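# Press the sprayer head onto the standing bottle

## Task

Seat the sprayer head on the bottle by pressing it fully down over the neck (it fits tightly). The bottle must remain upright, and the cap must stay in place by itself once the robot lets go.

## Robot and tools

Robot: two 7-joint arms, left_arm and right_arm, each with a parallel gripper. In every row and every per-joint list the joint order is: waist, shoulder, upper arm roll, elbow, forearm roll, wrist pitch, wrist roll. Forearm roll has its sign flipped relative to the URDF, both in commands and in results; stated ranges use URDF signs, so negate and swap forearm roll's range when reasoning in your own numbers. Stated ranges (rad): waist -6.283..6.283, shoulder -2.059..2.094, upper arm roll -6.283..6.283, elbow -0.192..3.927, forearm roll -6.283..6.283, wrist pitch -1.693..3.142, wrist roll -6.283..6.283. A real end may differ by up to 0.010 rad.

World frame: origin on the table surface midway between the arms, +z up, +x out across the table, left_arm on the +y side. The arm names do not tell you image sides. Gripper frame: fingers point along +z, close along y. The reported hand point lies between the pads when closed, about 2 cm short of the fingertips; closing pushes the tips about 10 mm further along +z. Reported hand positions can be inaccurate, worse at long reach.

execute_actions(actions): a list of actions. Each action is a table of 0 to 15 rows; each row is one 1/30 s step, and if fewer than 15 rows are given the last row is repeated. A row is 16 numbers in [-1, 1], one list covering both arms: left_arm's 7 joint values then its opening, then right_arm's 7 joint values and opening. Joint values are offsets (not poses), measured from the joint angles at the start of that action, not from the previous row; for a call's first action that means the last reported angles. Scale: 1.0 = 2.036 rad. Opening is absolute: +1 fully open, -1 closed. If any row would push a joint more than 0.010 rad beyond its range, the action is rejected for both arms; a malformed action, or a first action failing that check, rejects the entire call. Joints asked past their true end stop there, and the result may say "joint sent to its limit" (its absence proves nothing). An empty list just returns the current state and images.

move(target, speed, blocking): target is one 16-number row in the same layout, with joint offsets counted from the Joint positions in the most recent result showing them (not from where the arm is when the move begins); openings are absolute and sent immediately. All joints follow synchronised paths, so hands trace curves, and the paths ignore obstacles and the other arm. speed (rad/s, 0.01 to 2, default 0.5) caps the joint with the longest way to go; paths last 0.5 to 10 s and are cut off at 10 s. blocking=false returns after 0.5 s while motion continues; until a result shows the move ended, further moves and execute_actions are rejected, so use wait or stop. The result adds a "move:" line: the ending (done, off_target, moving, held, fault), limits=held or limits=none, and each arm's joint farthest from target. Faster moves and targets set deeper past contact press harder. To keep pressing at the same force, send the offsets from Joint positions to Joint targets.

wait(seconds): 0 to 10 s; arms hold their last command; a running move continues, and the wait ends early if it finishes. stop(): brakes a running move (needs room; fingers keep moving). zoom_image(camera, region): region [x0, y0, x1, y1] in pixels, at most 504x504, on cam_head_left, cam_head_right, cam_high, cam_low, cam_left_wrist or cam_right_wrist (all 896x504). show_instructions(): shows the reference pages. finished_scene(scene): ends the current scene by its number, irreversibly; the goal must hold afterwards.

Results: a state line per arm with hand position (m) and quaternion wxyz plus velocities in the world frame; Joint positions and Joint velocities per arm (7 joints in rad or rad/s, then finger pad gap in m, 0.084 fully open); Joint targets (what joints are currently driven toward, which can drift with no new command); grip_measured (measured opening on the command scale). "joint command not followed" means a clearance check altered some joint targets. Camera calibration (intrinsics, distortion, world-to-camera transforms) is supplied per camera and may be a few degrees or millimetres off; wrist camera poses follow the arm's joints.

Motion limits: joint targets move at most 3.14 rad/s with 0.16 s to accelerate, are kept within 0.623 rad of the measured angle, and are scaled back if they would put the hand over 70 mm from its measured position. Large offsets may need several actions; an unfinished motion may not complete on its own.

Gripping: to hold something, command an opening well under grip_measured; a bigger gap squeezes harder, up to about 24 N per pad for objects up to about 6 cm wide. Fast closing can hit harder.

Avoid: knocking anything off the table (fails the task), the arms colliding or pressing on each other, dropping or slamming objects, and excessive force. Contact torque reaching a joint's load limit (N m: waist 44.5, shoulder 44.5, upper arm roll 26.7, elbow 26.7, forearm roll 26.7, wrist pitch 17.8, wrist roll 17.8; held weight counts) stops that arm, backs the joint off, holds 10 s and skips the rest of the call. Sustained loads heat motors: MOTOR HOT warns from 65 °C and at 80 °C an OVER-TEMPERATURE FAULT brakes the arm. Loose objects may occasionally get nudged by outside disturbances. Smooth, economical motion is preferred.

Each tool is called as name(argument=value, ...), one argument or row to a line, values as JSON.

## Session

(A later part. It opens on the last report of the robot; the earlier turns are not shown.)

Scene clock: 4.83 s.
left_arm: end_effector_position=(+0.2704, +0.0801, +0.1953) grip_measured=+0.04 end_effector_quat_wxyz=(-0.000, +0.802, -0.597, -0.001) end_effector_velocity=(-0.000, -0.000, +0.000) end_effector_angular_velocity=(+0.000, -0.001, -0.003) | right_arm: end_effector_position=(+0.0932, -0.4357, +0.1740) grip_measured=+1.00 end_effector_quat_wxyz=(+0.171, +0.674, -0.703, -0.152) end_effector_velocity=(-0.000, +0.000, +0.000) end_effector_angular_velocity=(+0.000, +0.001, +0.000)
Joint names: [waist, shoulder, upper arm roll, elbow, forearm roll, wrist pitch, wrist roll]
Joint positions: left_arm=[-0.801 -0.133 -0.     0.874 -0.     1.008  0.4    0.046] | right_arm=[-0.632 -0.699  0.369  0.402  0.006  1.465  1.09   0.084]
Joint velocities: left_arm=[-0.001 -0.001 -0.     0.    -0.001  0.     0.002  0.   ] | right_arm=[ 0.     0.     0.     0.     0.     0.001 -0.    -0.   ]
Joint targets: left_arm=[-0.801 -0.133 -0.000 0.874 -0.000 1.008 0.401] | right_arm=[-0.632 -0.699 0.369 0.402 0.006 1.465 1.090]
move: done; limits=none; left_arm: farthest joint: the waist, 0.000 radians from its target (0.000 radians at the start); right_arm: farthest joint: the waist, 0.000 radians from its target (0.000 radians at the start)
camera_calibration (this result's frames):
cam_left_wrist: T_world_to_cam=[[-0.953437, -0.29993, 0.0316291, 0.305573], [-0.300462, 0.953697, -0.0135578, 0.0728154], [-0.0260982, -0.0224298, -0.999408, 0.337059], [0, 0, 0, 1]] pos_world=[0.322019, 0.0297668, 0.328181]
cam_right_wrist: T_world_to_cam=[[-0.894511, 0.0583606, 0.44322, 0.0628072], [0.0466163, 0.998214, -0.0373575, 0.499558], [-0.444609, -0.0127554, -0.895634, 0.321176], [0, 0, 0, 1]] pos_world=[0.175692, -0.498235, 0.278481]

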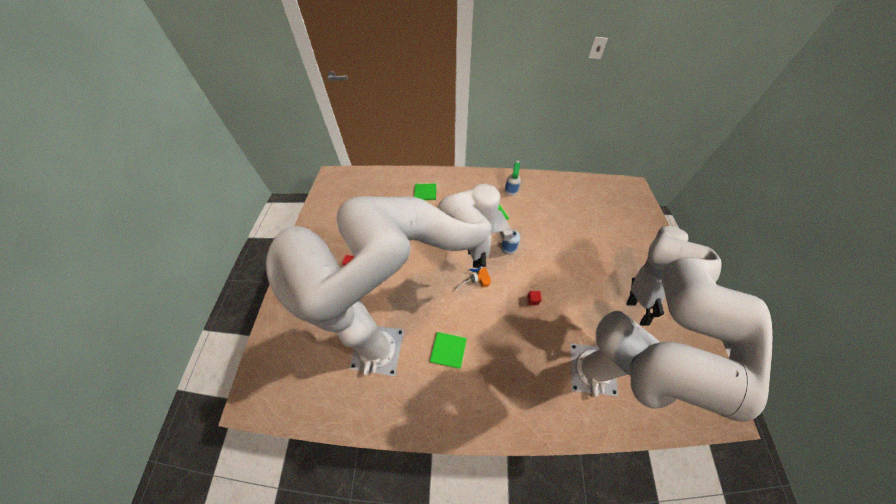

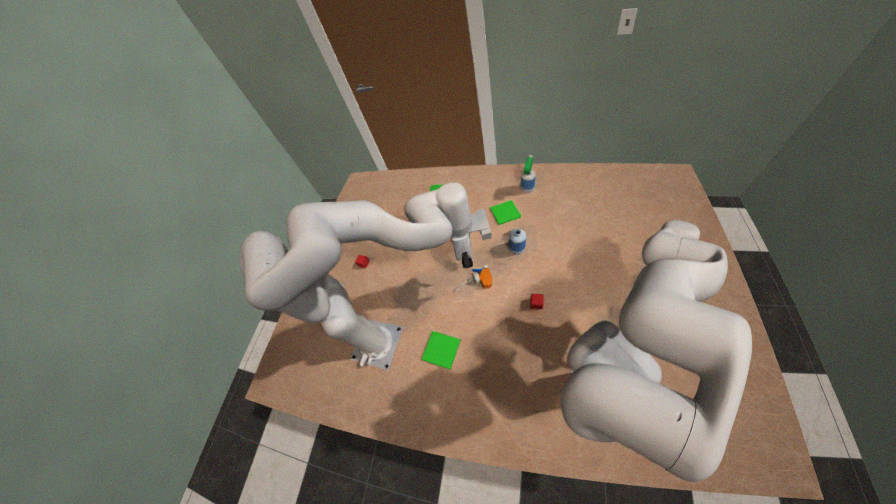

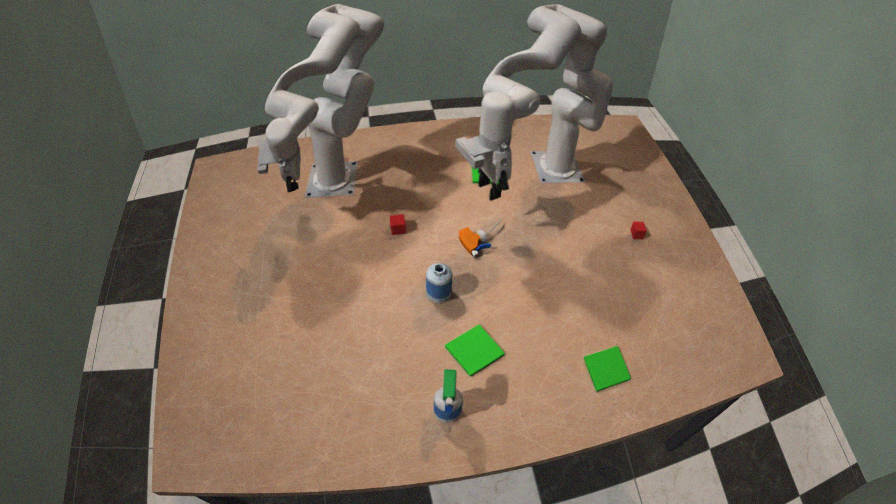

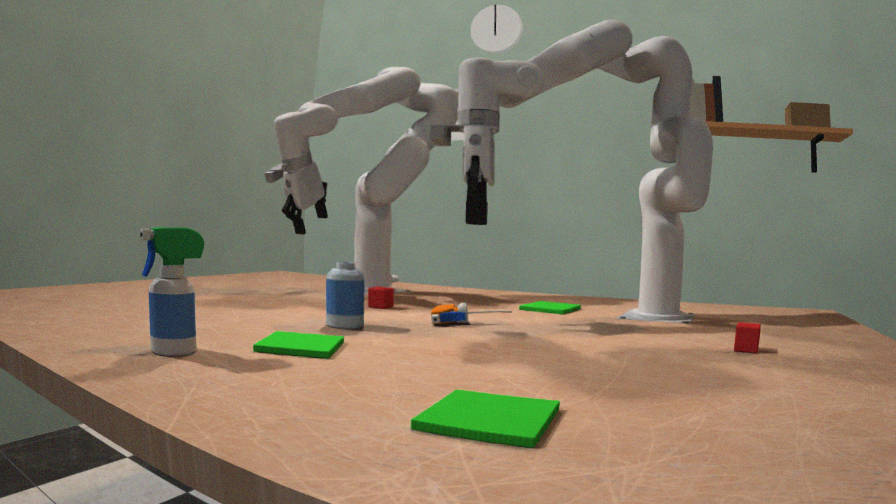

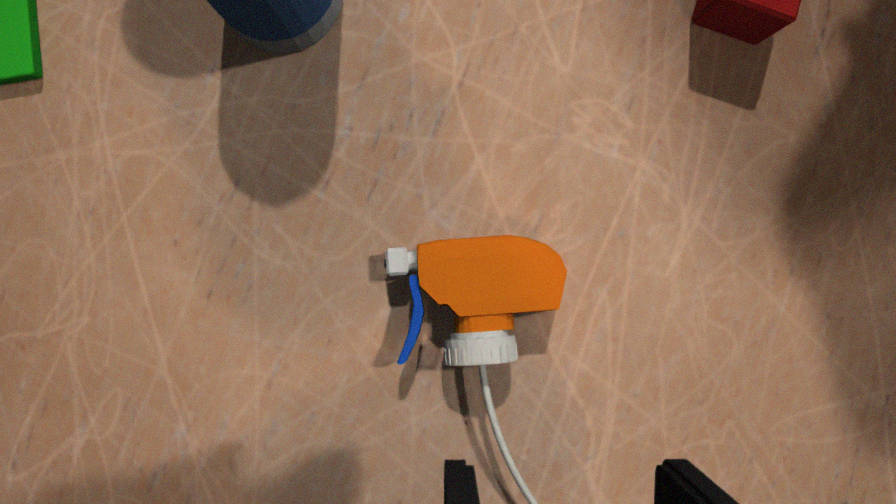

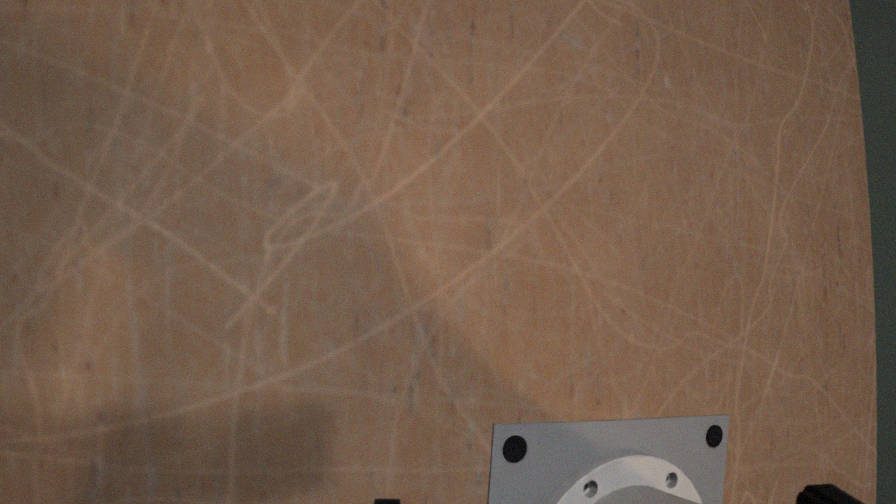

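move(
  target=[-0.002,0.139,0,-0.029,0,-0.1685,-0.025,0.15,0,0,0,0,0,0,0,1],
)

move(
  target=[0,0.063,0,-0.009,0,-0.072,0,0.15,0,0,0,0,0,0,0,1],
  speed=0.12,
)

move(
  target=[0,0,0,0,0,0,0,-1,0,0,0,0,0,0,0,1],
)

move(
  target=[0,-0.25,0,0.1,0,0.2,-0.172,-1,0,0,0,0,0,0,0,1],
)

Scene clock: 6.70 s.
left_arm: end_effector_position=(+0.2846, +0.0601, +0.0761) grip_measured=+0.14 end_effector_quat_wxyz=(-0.000, +0.816, -0.578, +0.000) end_effector_velocity=(-0.002, +0.001, -0.002) end_effector_angular_velocity=(+0.005, +0.004, -0.002) | right_arm: end_effector_position=(+0.0932, -0.4357, +0.1740) grip_measured=+1.00 end_effector_quat_wxyz=(+0.171, +0.674, -0.703, -0.152) end_effector_velocity=(+0.000, -0.000, +0.000) end_effector_angular_velocity=(-0.001, +0.000, +0.001)
Joint names: [waist, shoulder, upper arm roll, elbow, forearm roll, wrist pitch, wrist roll]
Joint positions: left_arm=[-0.805  0.149 -0.     0.815 -0.     0.665  0.349  0.05 ] | right_arm=[-0.632 -0.699  0.369  0.402  0.006  1.465  1.09   0.084]
Joint velocities: left_arm=[-0.002  0.004  0.    -0.002 -0.001  0.     0.    -0.   ] | right_arm=[-0.001 -0.     0.002  0.001 -0.    -0.    -0.    -0.   ]
Joint targets: left_arm=[-0.805 0.150 -0.000 0.815 -0.000 0.665 0.349] | right_arm=[-0.632 -0.699 0.369 0.402 0.006 1.465 1.090]
move: done; limits=none; left_arm: farthest joint: the shoulder, 0.001 radians from its target (0.283 radians at the start); right_arm: farthest joint: the waist, 0.000 radians from its target (0.000 radians at the start)
camera_calibration (this result's frames):
cam_left_wrist: T_world_to_cam=[[-0.938433, -0.344049, 0.0312185, 0.315245], [-0.344622, 0.938619, -0.0151833, 0.108064], [-0.0240785, -0.0250071, -0.999397, 0.21735], [0, 0, 0, 1]] pos_world=[0.338311, 0.0124638, 0.209019]
cam_right_wrist: T_world_to_cam=[[-0.894511, 0.0583608, 0.44322, 0.0628073], [0.0466164, 0.998214, -0.0373576, 0.499558], [-0.444609, -0.0127555, -0.895634, 0.321176], [0, 0, 0, 1]] pos_world=[0.175692, -0.498235, 0.278481]

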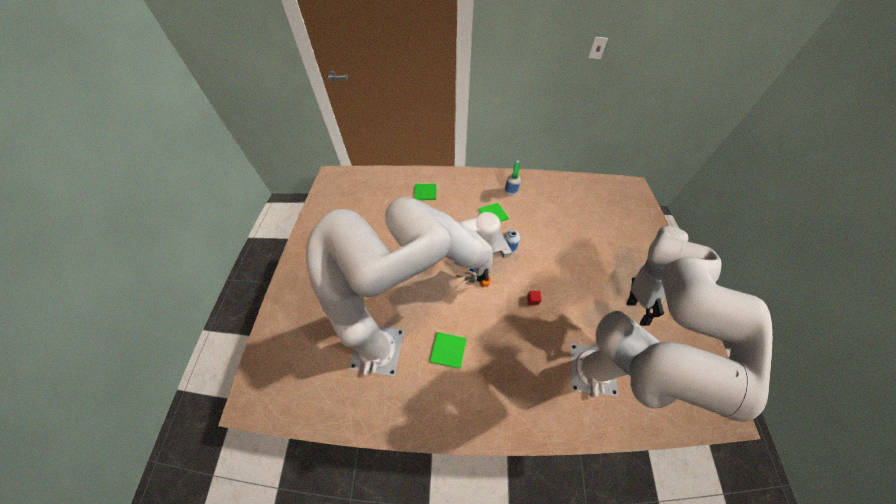

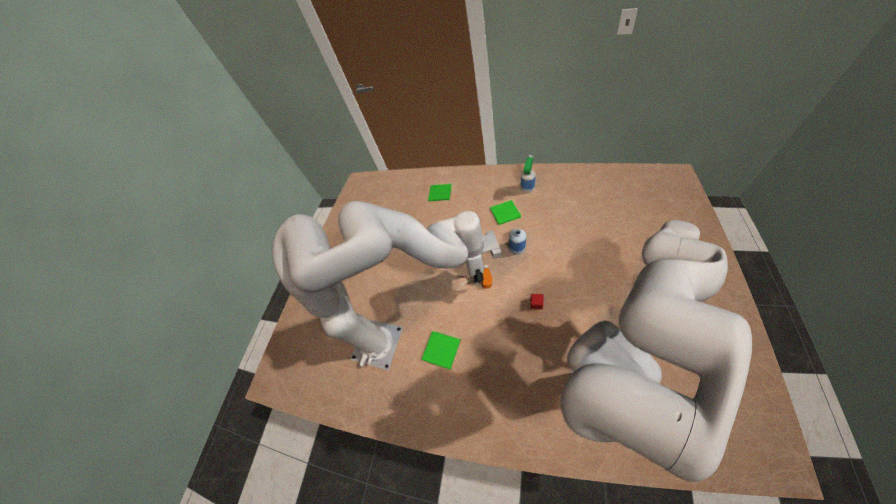

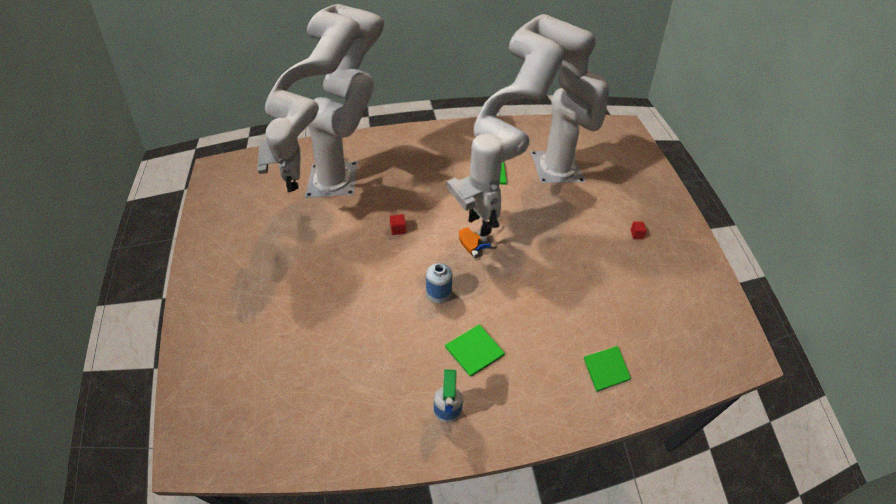

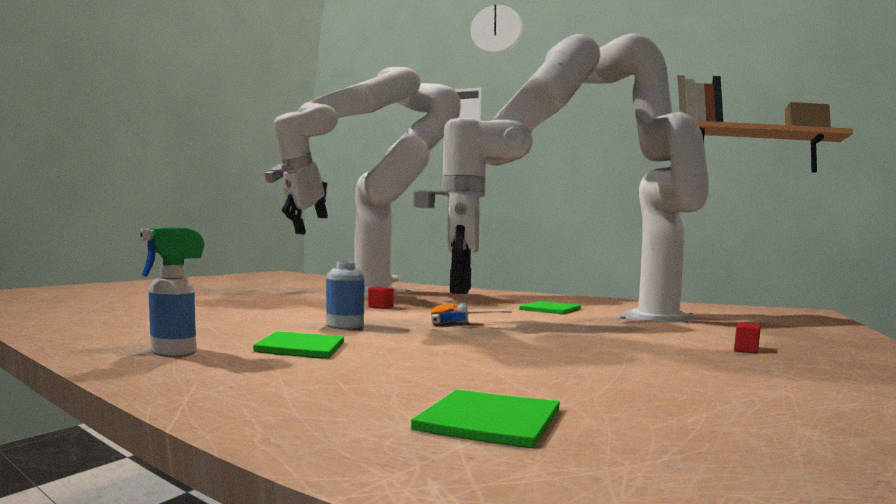

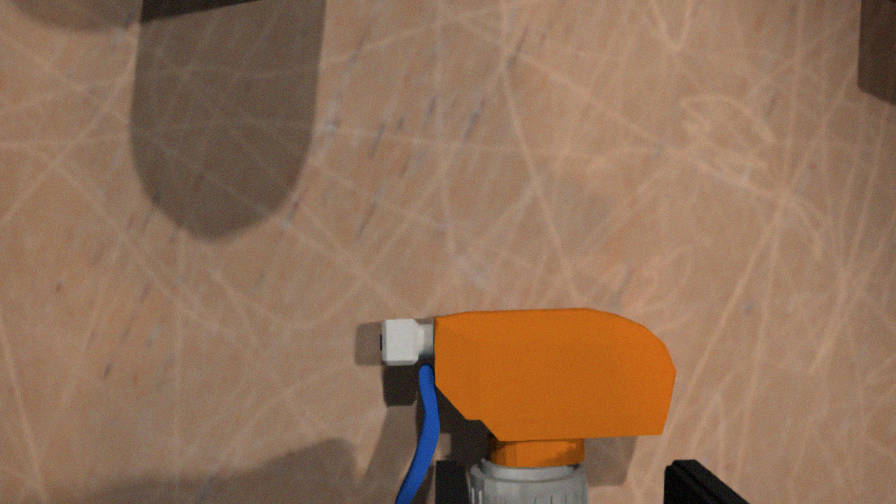

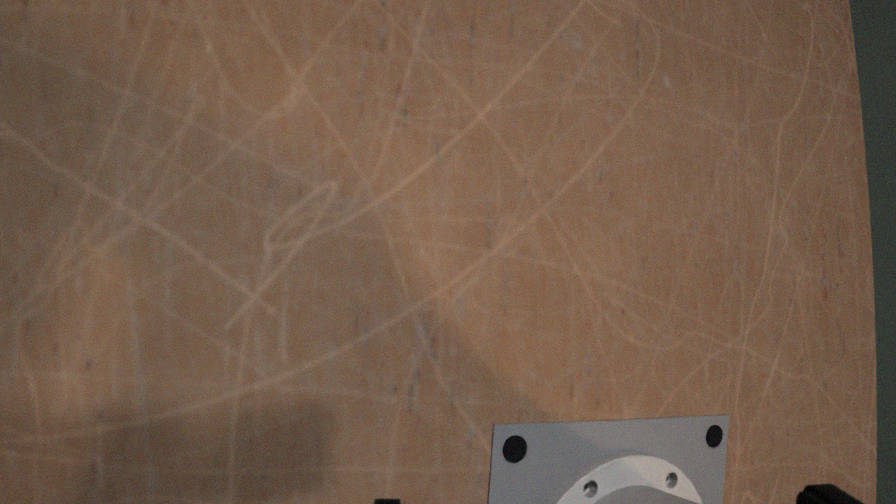

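Scene clock: 8.33 s.
left_arm: end_effector_position=(+0.2939, +0.0483, +0.0420) grip_measured=+0.15 end_effector_quat_wxyz=(+0.006, +0.816, -0.578, +0.022) end_effector_velocity=(+0.000, -0.000, +0.000) end_effector_angular_velocity=(-0.001, -0.002, -0.001) | right_arm: end_effector_position=(+0.0932, -0.4357, +0.1740) grip_measured=+1.00 end_effector_quat_wxyz=(+0.171, +0.674, -0.703, -0.152) end_effector_velocity=(+0.000, +0.000, -0.000) end_effector_angular_velocity=(-0.000, -0.000, +0.000)
Joint names: [waist, shoulder, upper arm roll, elbow, forearm roll, wrist pitch, wrist roll]
Joint positions: left_arm=[-0.805  0.25  -0.001  0.814 -0.     0.519  0.349  0.051] | right_arm=[-0.632 -0.699  0.369  0.402  0.006  1.465  1.09   0.084]
Joint velocities: left_arm=[-0.    -0.001  0.    -0.001 -0.001 -0.002 -0.    -0.   ] | right_arm=[-0. -0.  0. -0. -0. -0. -0. -0.]
Joint targets: left_arm=[-0.805 0.277 -0.000 0.797 -0.000 0.519 0.349] | right_arm=[-0.632 -0.699 0.369 0.402 0.006 1.465 1.090]
move: off_target (left_arm); limits=none; left_arm: farthest joint: the shoulder, 0.027 radians from its target (0.128 radians at the start); right_arm: farthest joint: the waist, 0.000 radians from its target (0.000 radians at the start)
camera_calibration (this result's frames):
cam_left_wrist: T_world_to_cam=[[-0.939276, -0.342759, 0.0166635, 0.321802], [-0.34314, 0.937533, -0.0573269, 0.123214], [0.00402672, -0.0595637, -0.998216, 0.176652], [0, 0, 0, 1]] pos_world=[0.343829, 0.00530538, 0.178038]
cam_right_wrist: T_world_to_cam=[[-0.894511, 0.0583607, 0.44322, 0.0628073], [0.0466163, 0.998214, -0.0373576, 0.499558], [-0.444609, -0.0127555, -0.895634, 0.321176], [0, 0, 0, 1]] pos_world=[0.175692, -0.498235, 0.278481]

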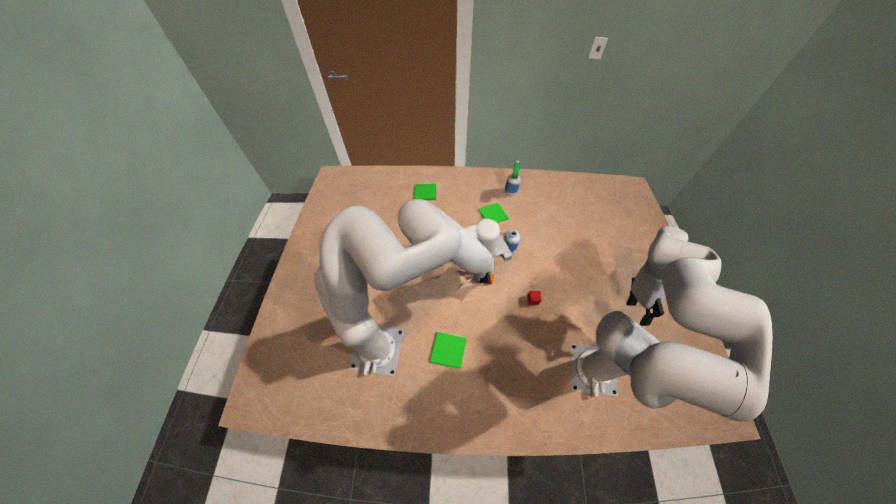

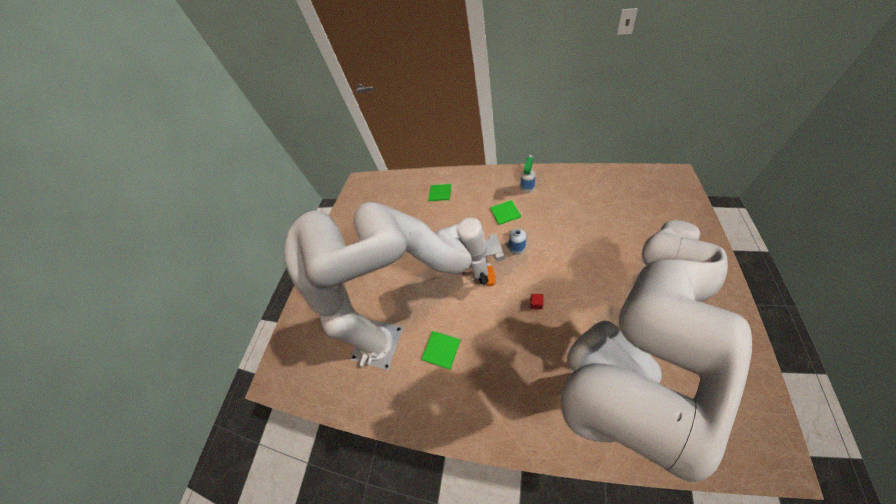

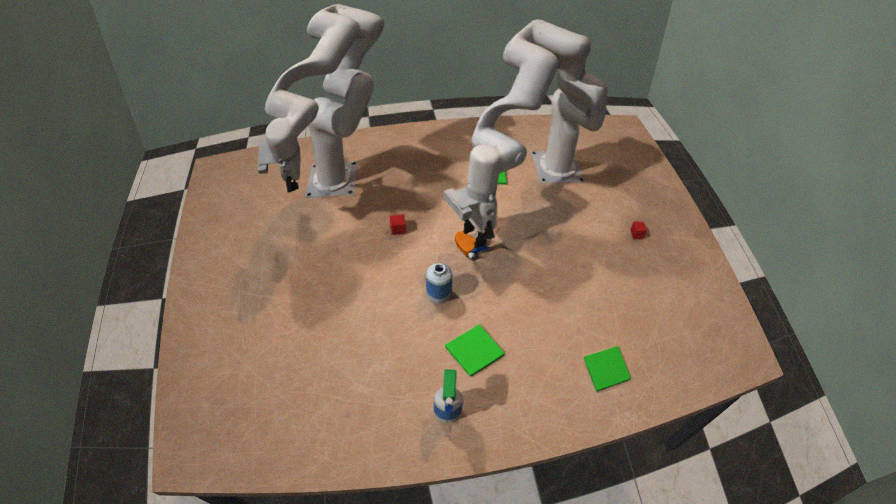

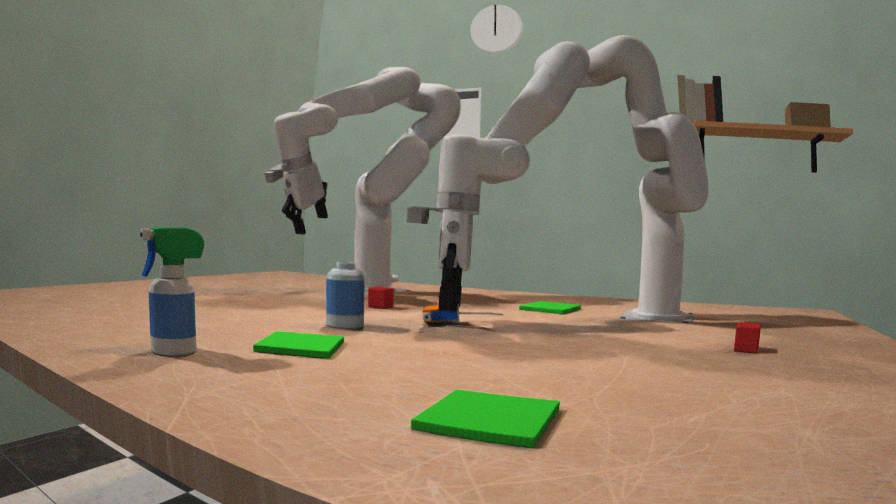

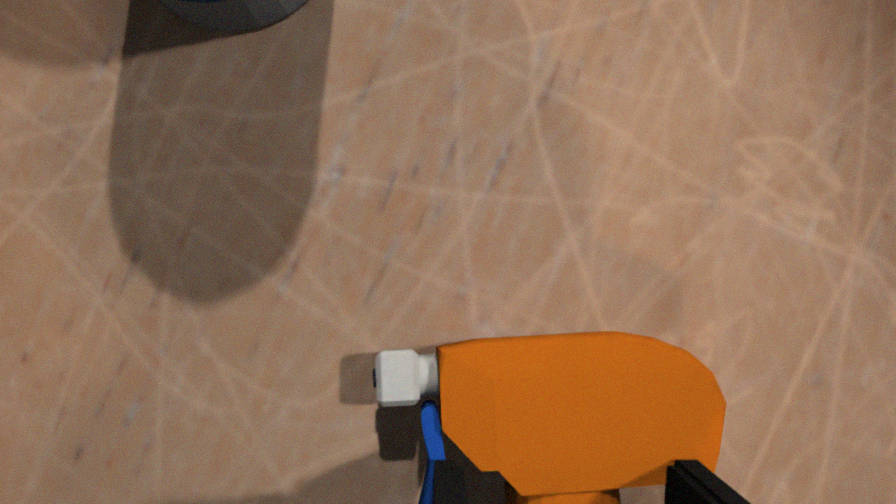

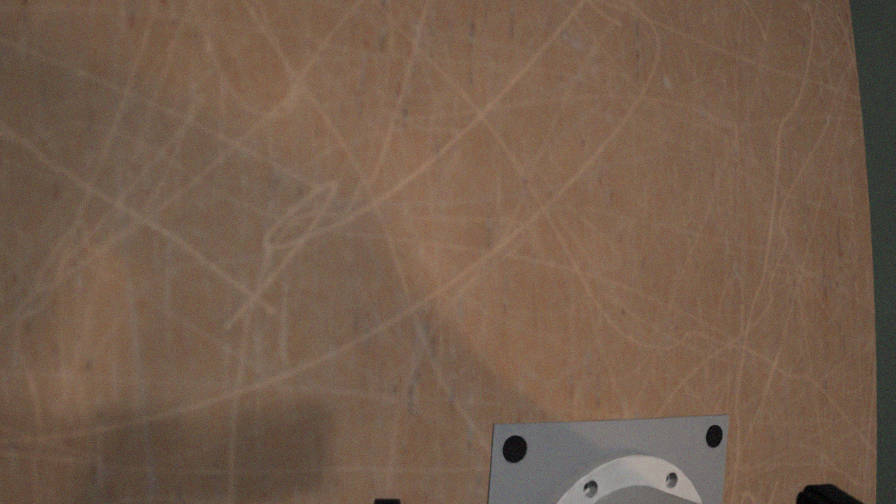

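Scene clock: 8.90 s.
left_arm: end_effector_position=(+0.2962, +0.0472, +0.0449) grip_measured=-0.18 end_effector_quat_wxyz=(+0.007, +0.816, -0.577, +0.025) end_effector_velocity=(-0.001, -0.000, -0.000) end_effector_angular_velocity=(+0.001, +0.002, -0.002) | right_arm: end_effector_position=(+0.0932, -0.4357, +0.1740) grip_measured=+1.00 end_effector_quat_wxyz=(+0.171, +0.674, -0.703, -0.152) end_effector_velocity=(+0.000, -0.000, +0.000) end_effector_angular_velocity=(-0.001, +0.001, +0.001)
Joint names: [waist, shoulder, upper arm roll, elbow, forearm roll, wrist pitch, wrist roll]
Joint positions: left_arm=[-0.804  0.246  0.001  0.817 -0.001  0.519  0.349  0.036] | right_arm=[-0.632 -0.699  0.369  0.402  0.006  1.465  1.09   0.084]
Joint velocities: left_arm=[-0.001  0.001 -0.001  0.001  0.     0.002  0.     0.   ] | right_arm=[-0.    -0.     0.001  0.     0.     0.    -0.     0.   ]
Joint targets: left_arm=[-0.805 0.250 -0.001 0.814 -0.000 0.519 0.349] | right_arm=[-0.632 -0.699 0.369 0.402 0.006 1.465 1.090]
move: done; limits=none; left_arm: farthest joint: the shoulder, 0.004 radians from its target (0.000 radians at the start); right_arm: farthest joint: the waist, 0.000 radians from its target (0.000 radians at the start)
camera_calibration (this result's frames):
cam_left_wrist: T_world_to_cam=[[-0.93872, -0.3444, 0.0138743, 0.323538], [-0.344562, 0.936587, -0.0638861, 0.126014], [0.00900786, -0.0647518, -0.997861, 0.178203], [0, 0, 0, 1]] pos_world=[0.345526, 0.0049425, 0.181384]
cam_right_wrist: T_world_to_cam=[[-0.894511, 0.0583608, 0.443221, 0.0628073], [0.0466164, 0.998214, -0.0373576, 0.499558], [-0.444609, -0.0127554, -0.895634, 0.321176], [0, 0, 0, 1]] pos_world=[0.175692, -0.498235, 0.278481]

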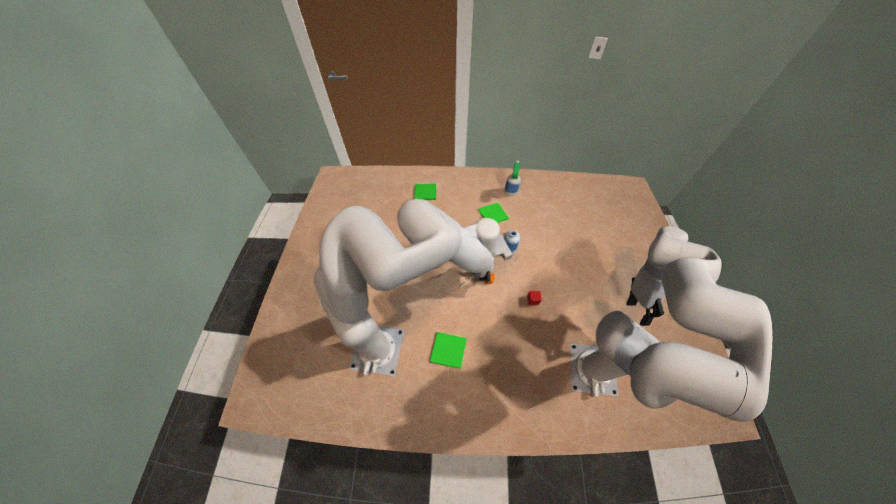

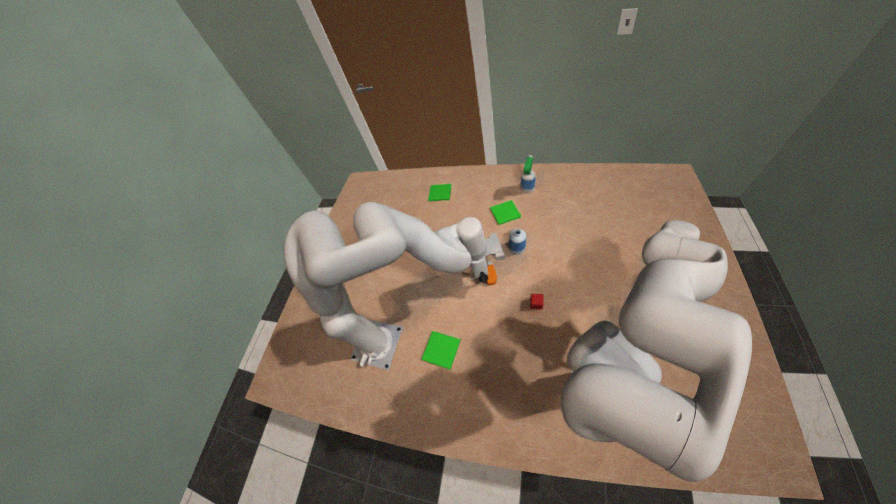

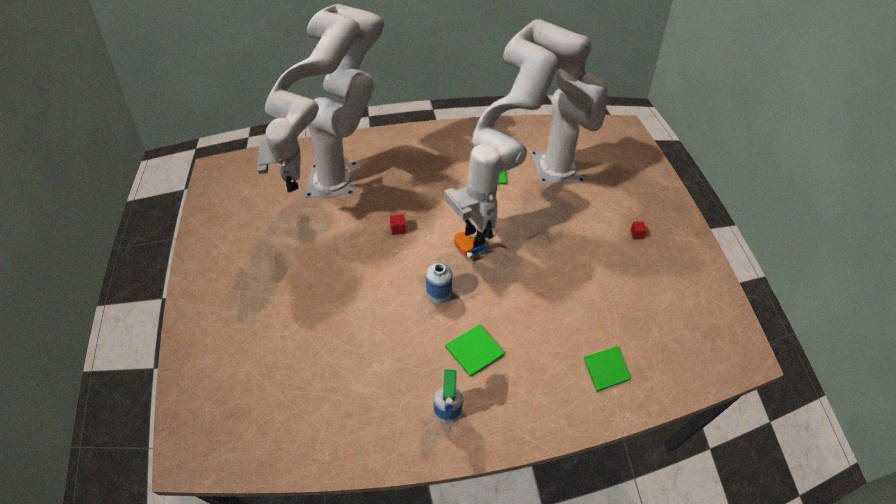

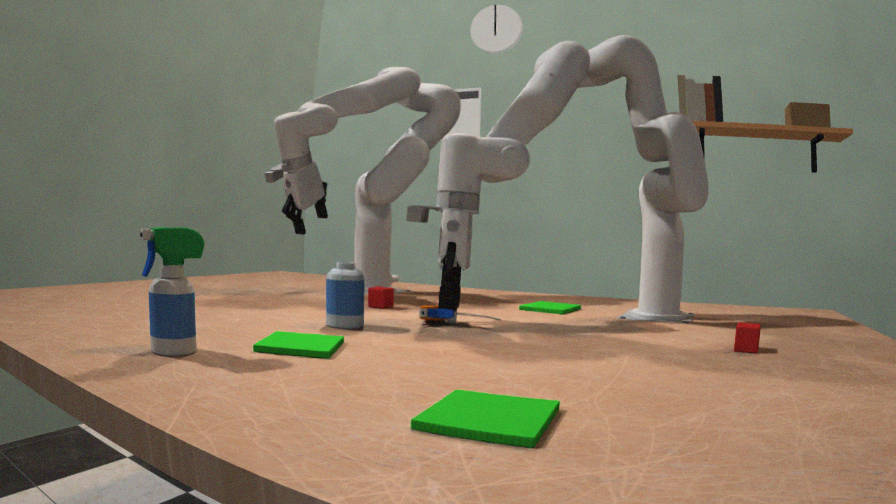

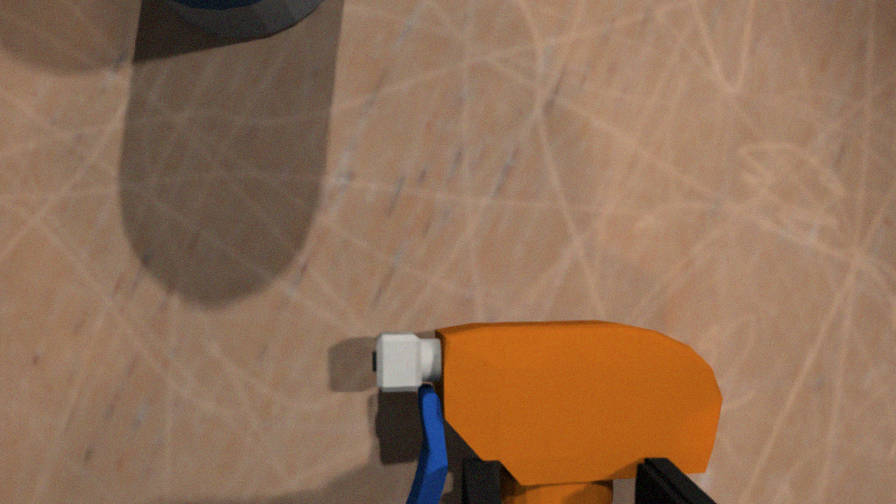

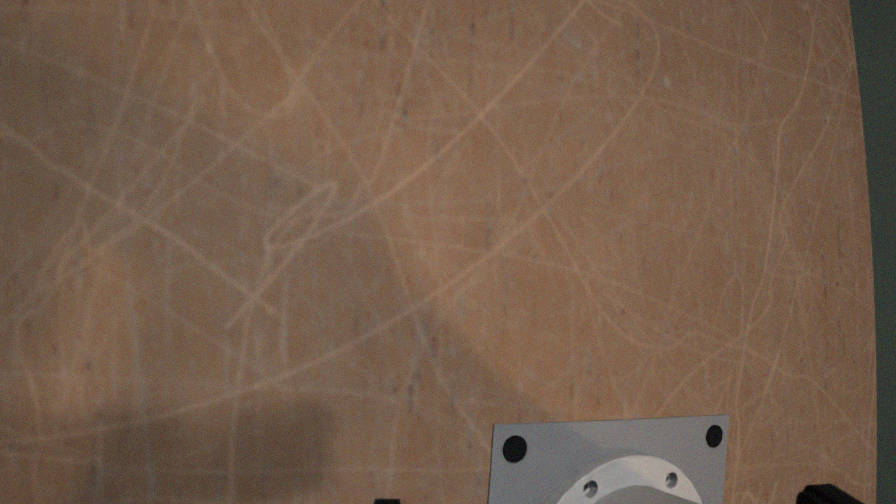

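Scene clock: 10.57 s.
left_arm: end_effector_position=(+0.3105, +0.0298, +0.3313) grip_measured=-0.35 end_effector_quat_wxyz=(+0.076, +0.890, -0.420, +0.160) end_effector_velocity=(+0.000, -0.000, +0.003) end_effector_angular_velocity=(-0.005, -0.004, +0.000) | right_arm: end_effector_position=(+0.0932, -0.4357, +0.1740) grip_measured=+1.00 end_effector_quat_wxyz=(+0.171, +0.674, -0.703, -0.152) end_effector_velocity=(-0.000, -0.000, +0.000) end_effector_angular_velocity=(-0.000, -0.000, -0.000)
Joint names: [waist, shoulder, upper arm roll, elbow, forearm roll, wrist pitch, wrist roll]
Joint positions: left_arm=[-0.804 -0.263  0.001  1.02  -0.001  0.926 -0.001  0.029] | right_arm=[-0.632 -0.699  0.369  0.402  0.006  1.465  1.09   0.084]
Joint velocities: left_arm=[-0.    -0.004 -0.     0.003 -0.001  0.    -0.001 -0.   ] | right_arm=[-0. -0. -0.  0.  0. -0. -0. -0.]
Joint targets: left_arm=[-0.804 -0.263 0.001 1.020 -0.001 0.926 -0.001] | right_arm=[-0.632 -0.699 0.369 0.402 0.006 1.465 1.090]
move: done; limits=none; left_arm: farthest joint: the elbow, 0.001 radians from its target (0.204 radians at the start); right_arm: farthest joint: the waist, 0.000 radians from its target (0.000 radians at the start)
camera_calibration (this result's frames):
cam_left_wrist: T_world_to_cam=[[-0.769995, -0.637145, 0.0339721, 0.276745], [-0.603502, 0.709987, -0.36291, 0.351786], [0.207107, -0.299941, -0.931205, 0.386131], [0, 0, 0, 1]] pos_world=[0.345426, 0.0423798, 0.477832]
cam_right_wrist: T_world_to_cam=[[-0.894511, 0.0583607, 0.443221, 0.0628071], [0.0466163, 0.998214, -0.0373576, 0.499558], [-0.444609, -0.0127554, -0.895634, 0.321176], [0, 0, 0, 1]] pos_world=[0.175692, -0.498235, 0.278481]

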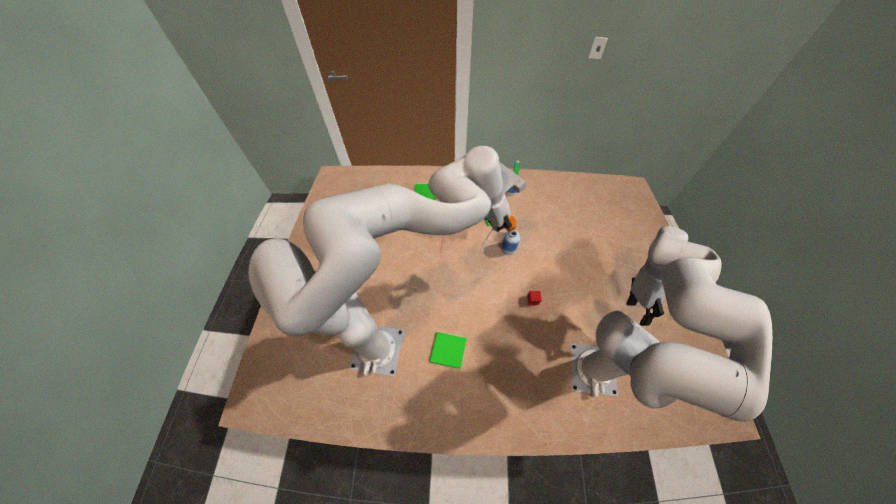

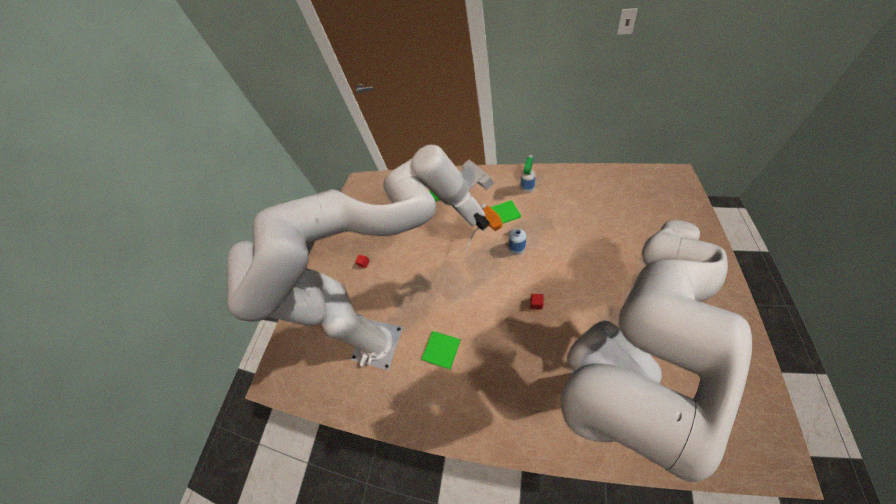

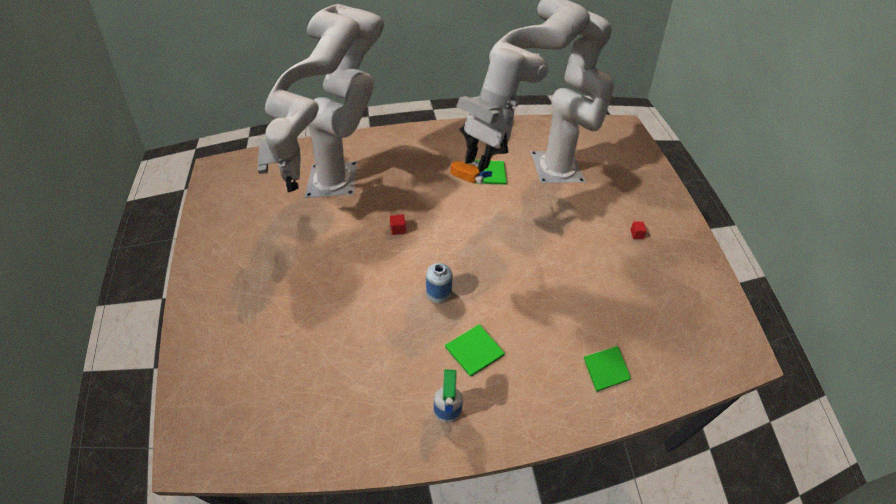

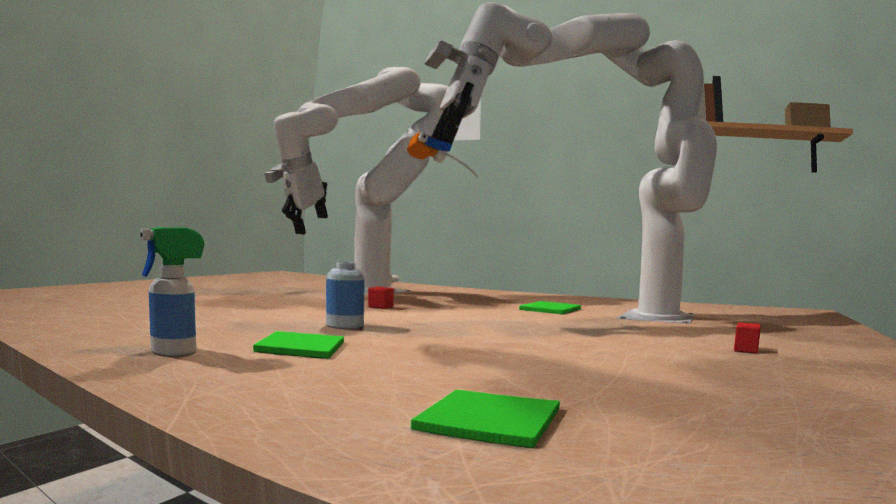

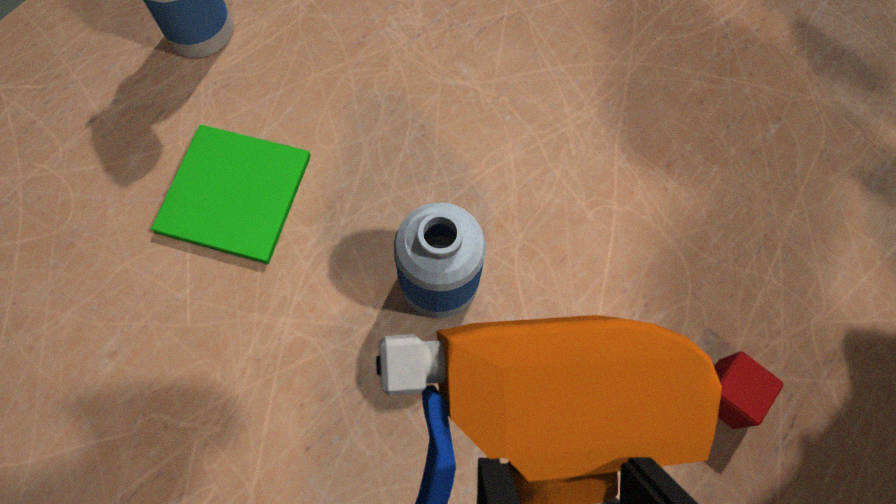

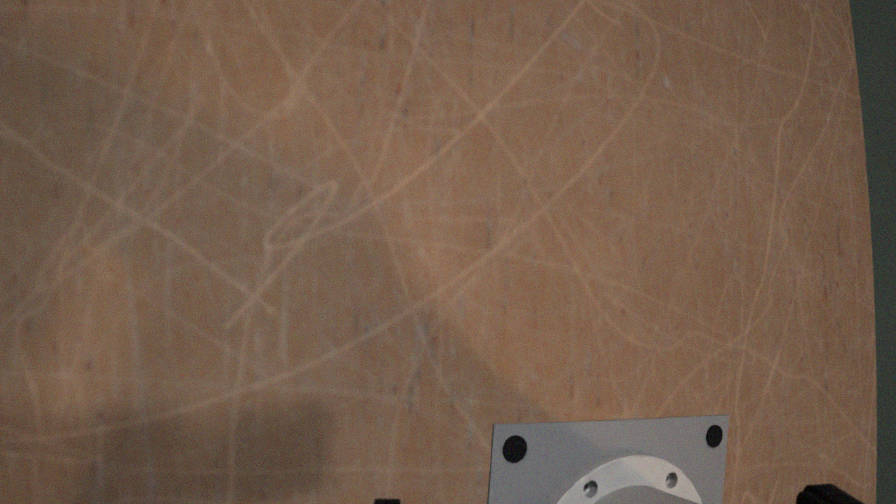

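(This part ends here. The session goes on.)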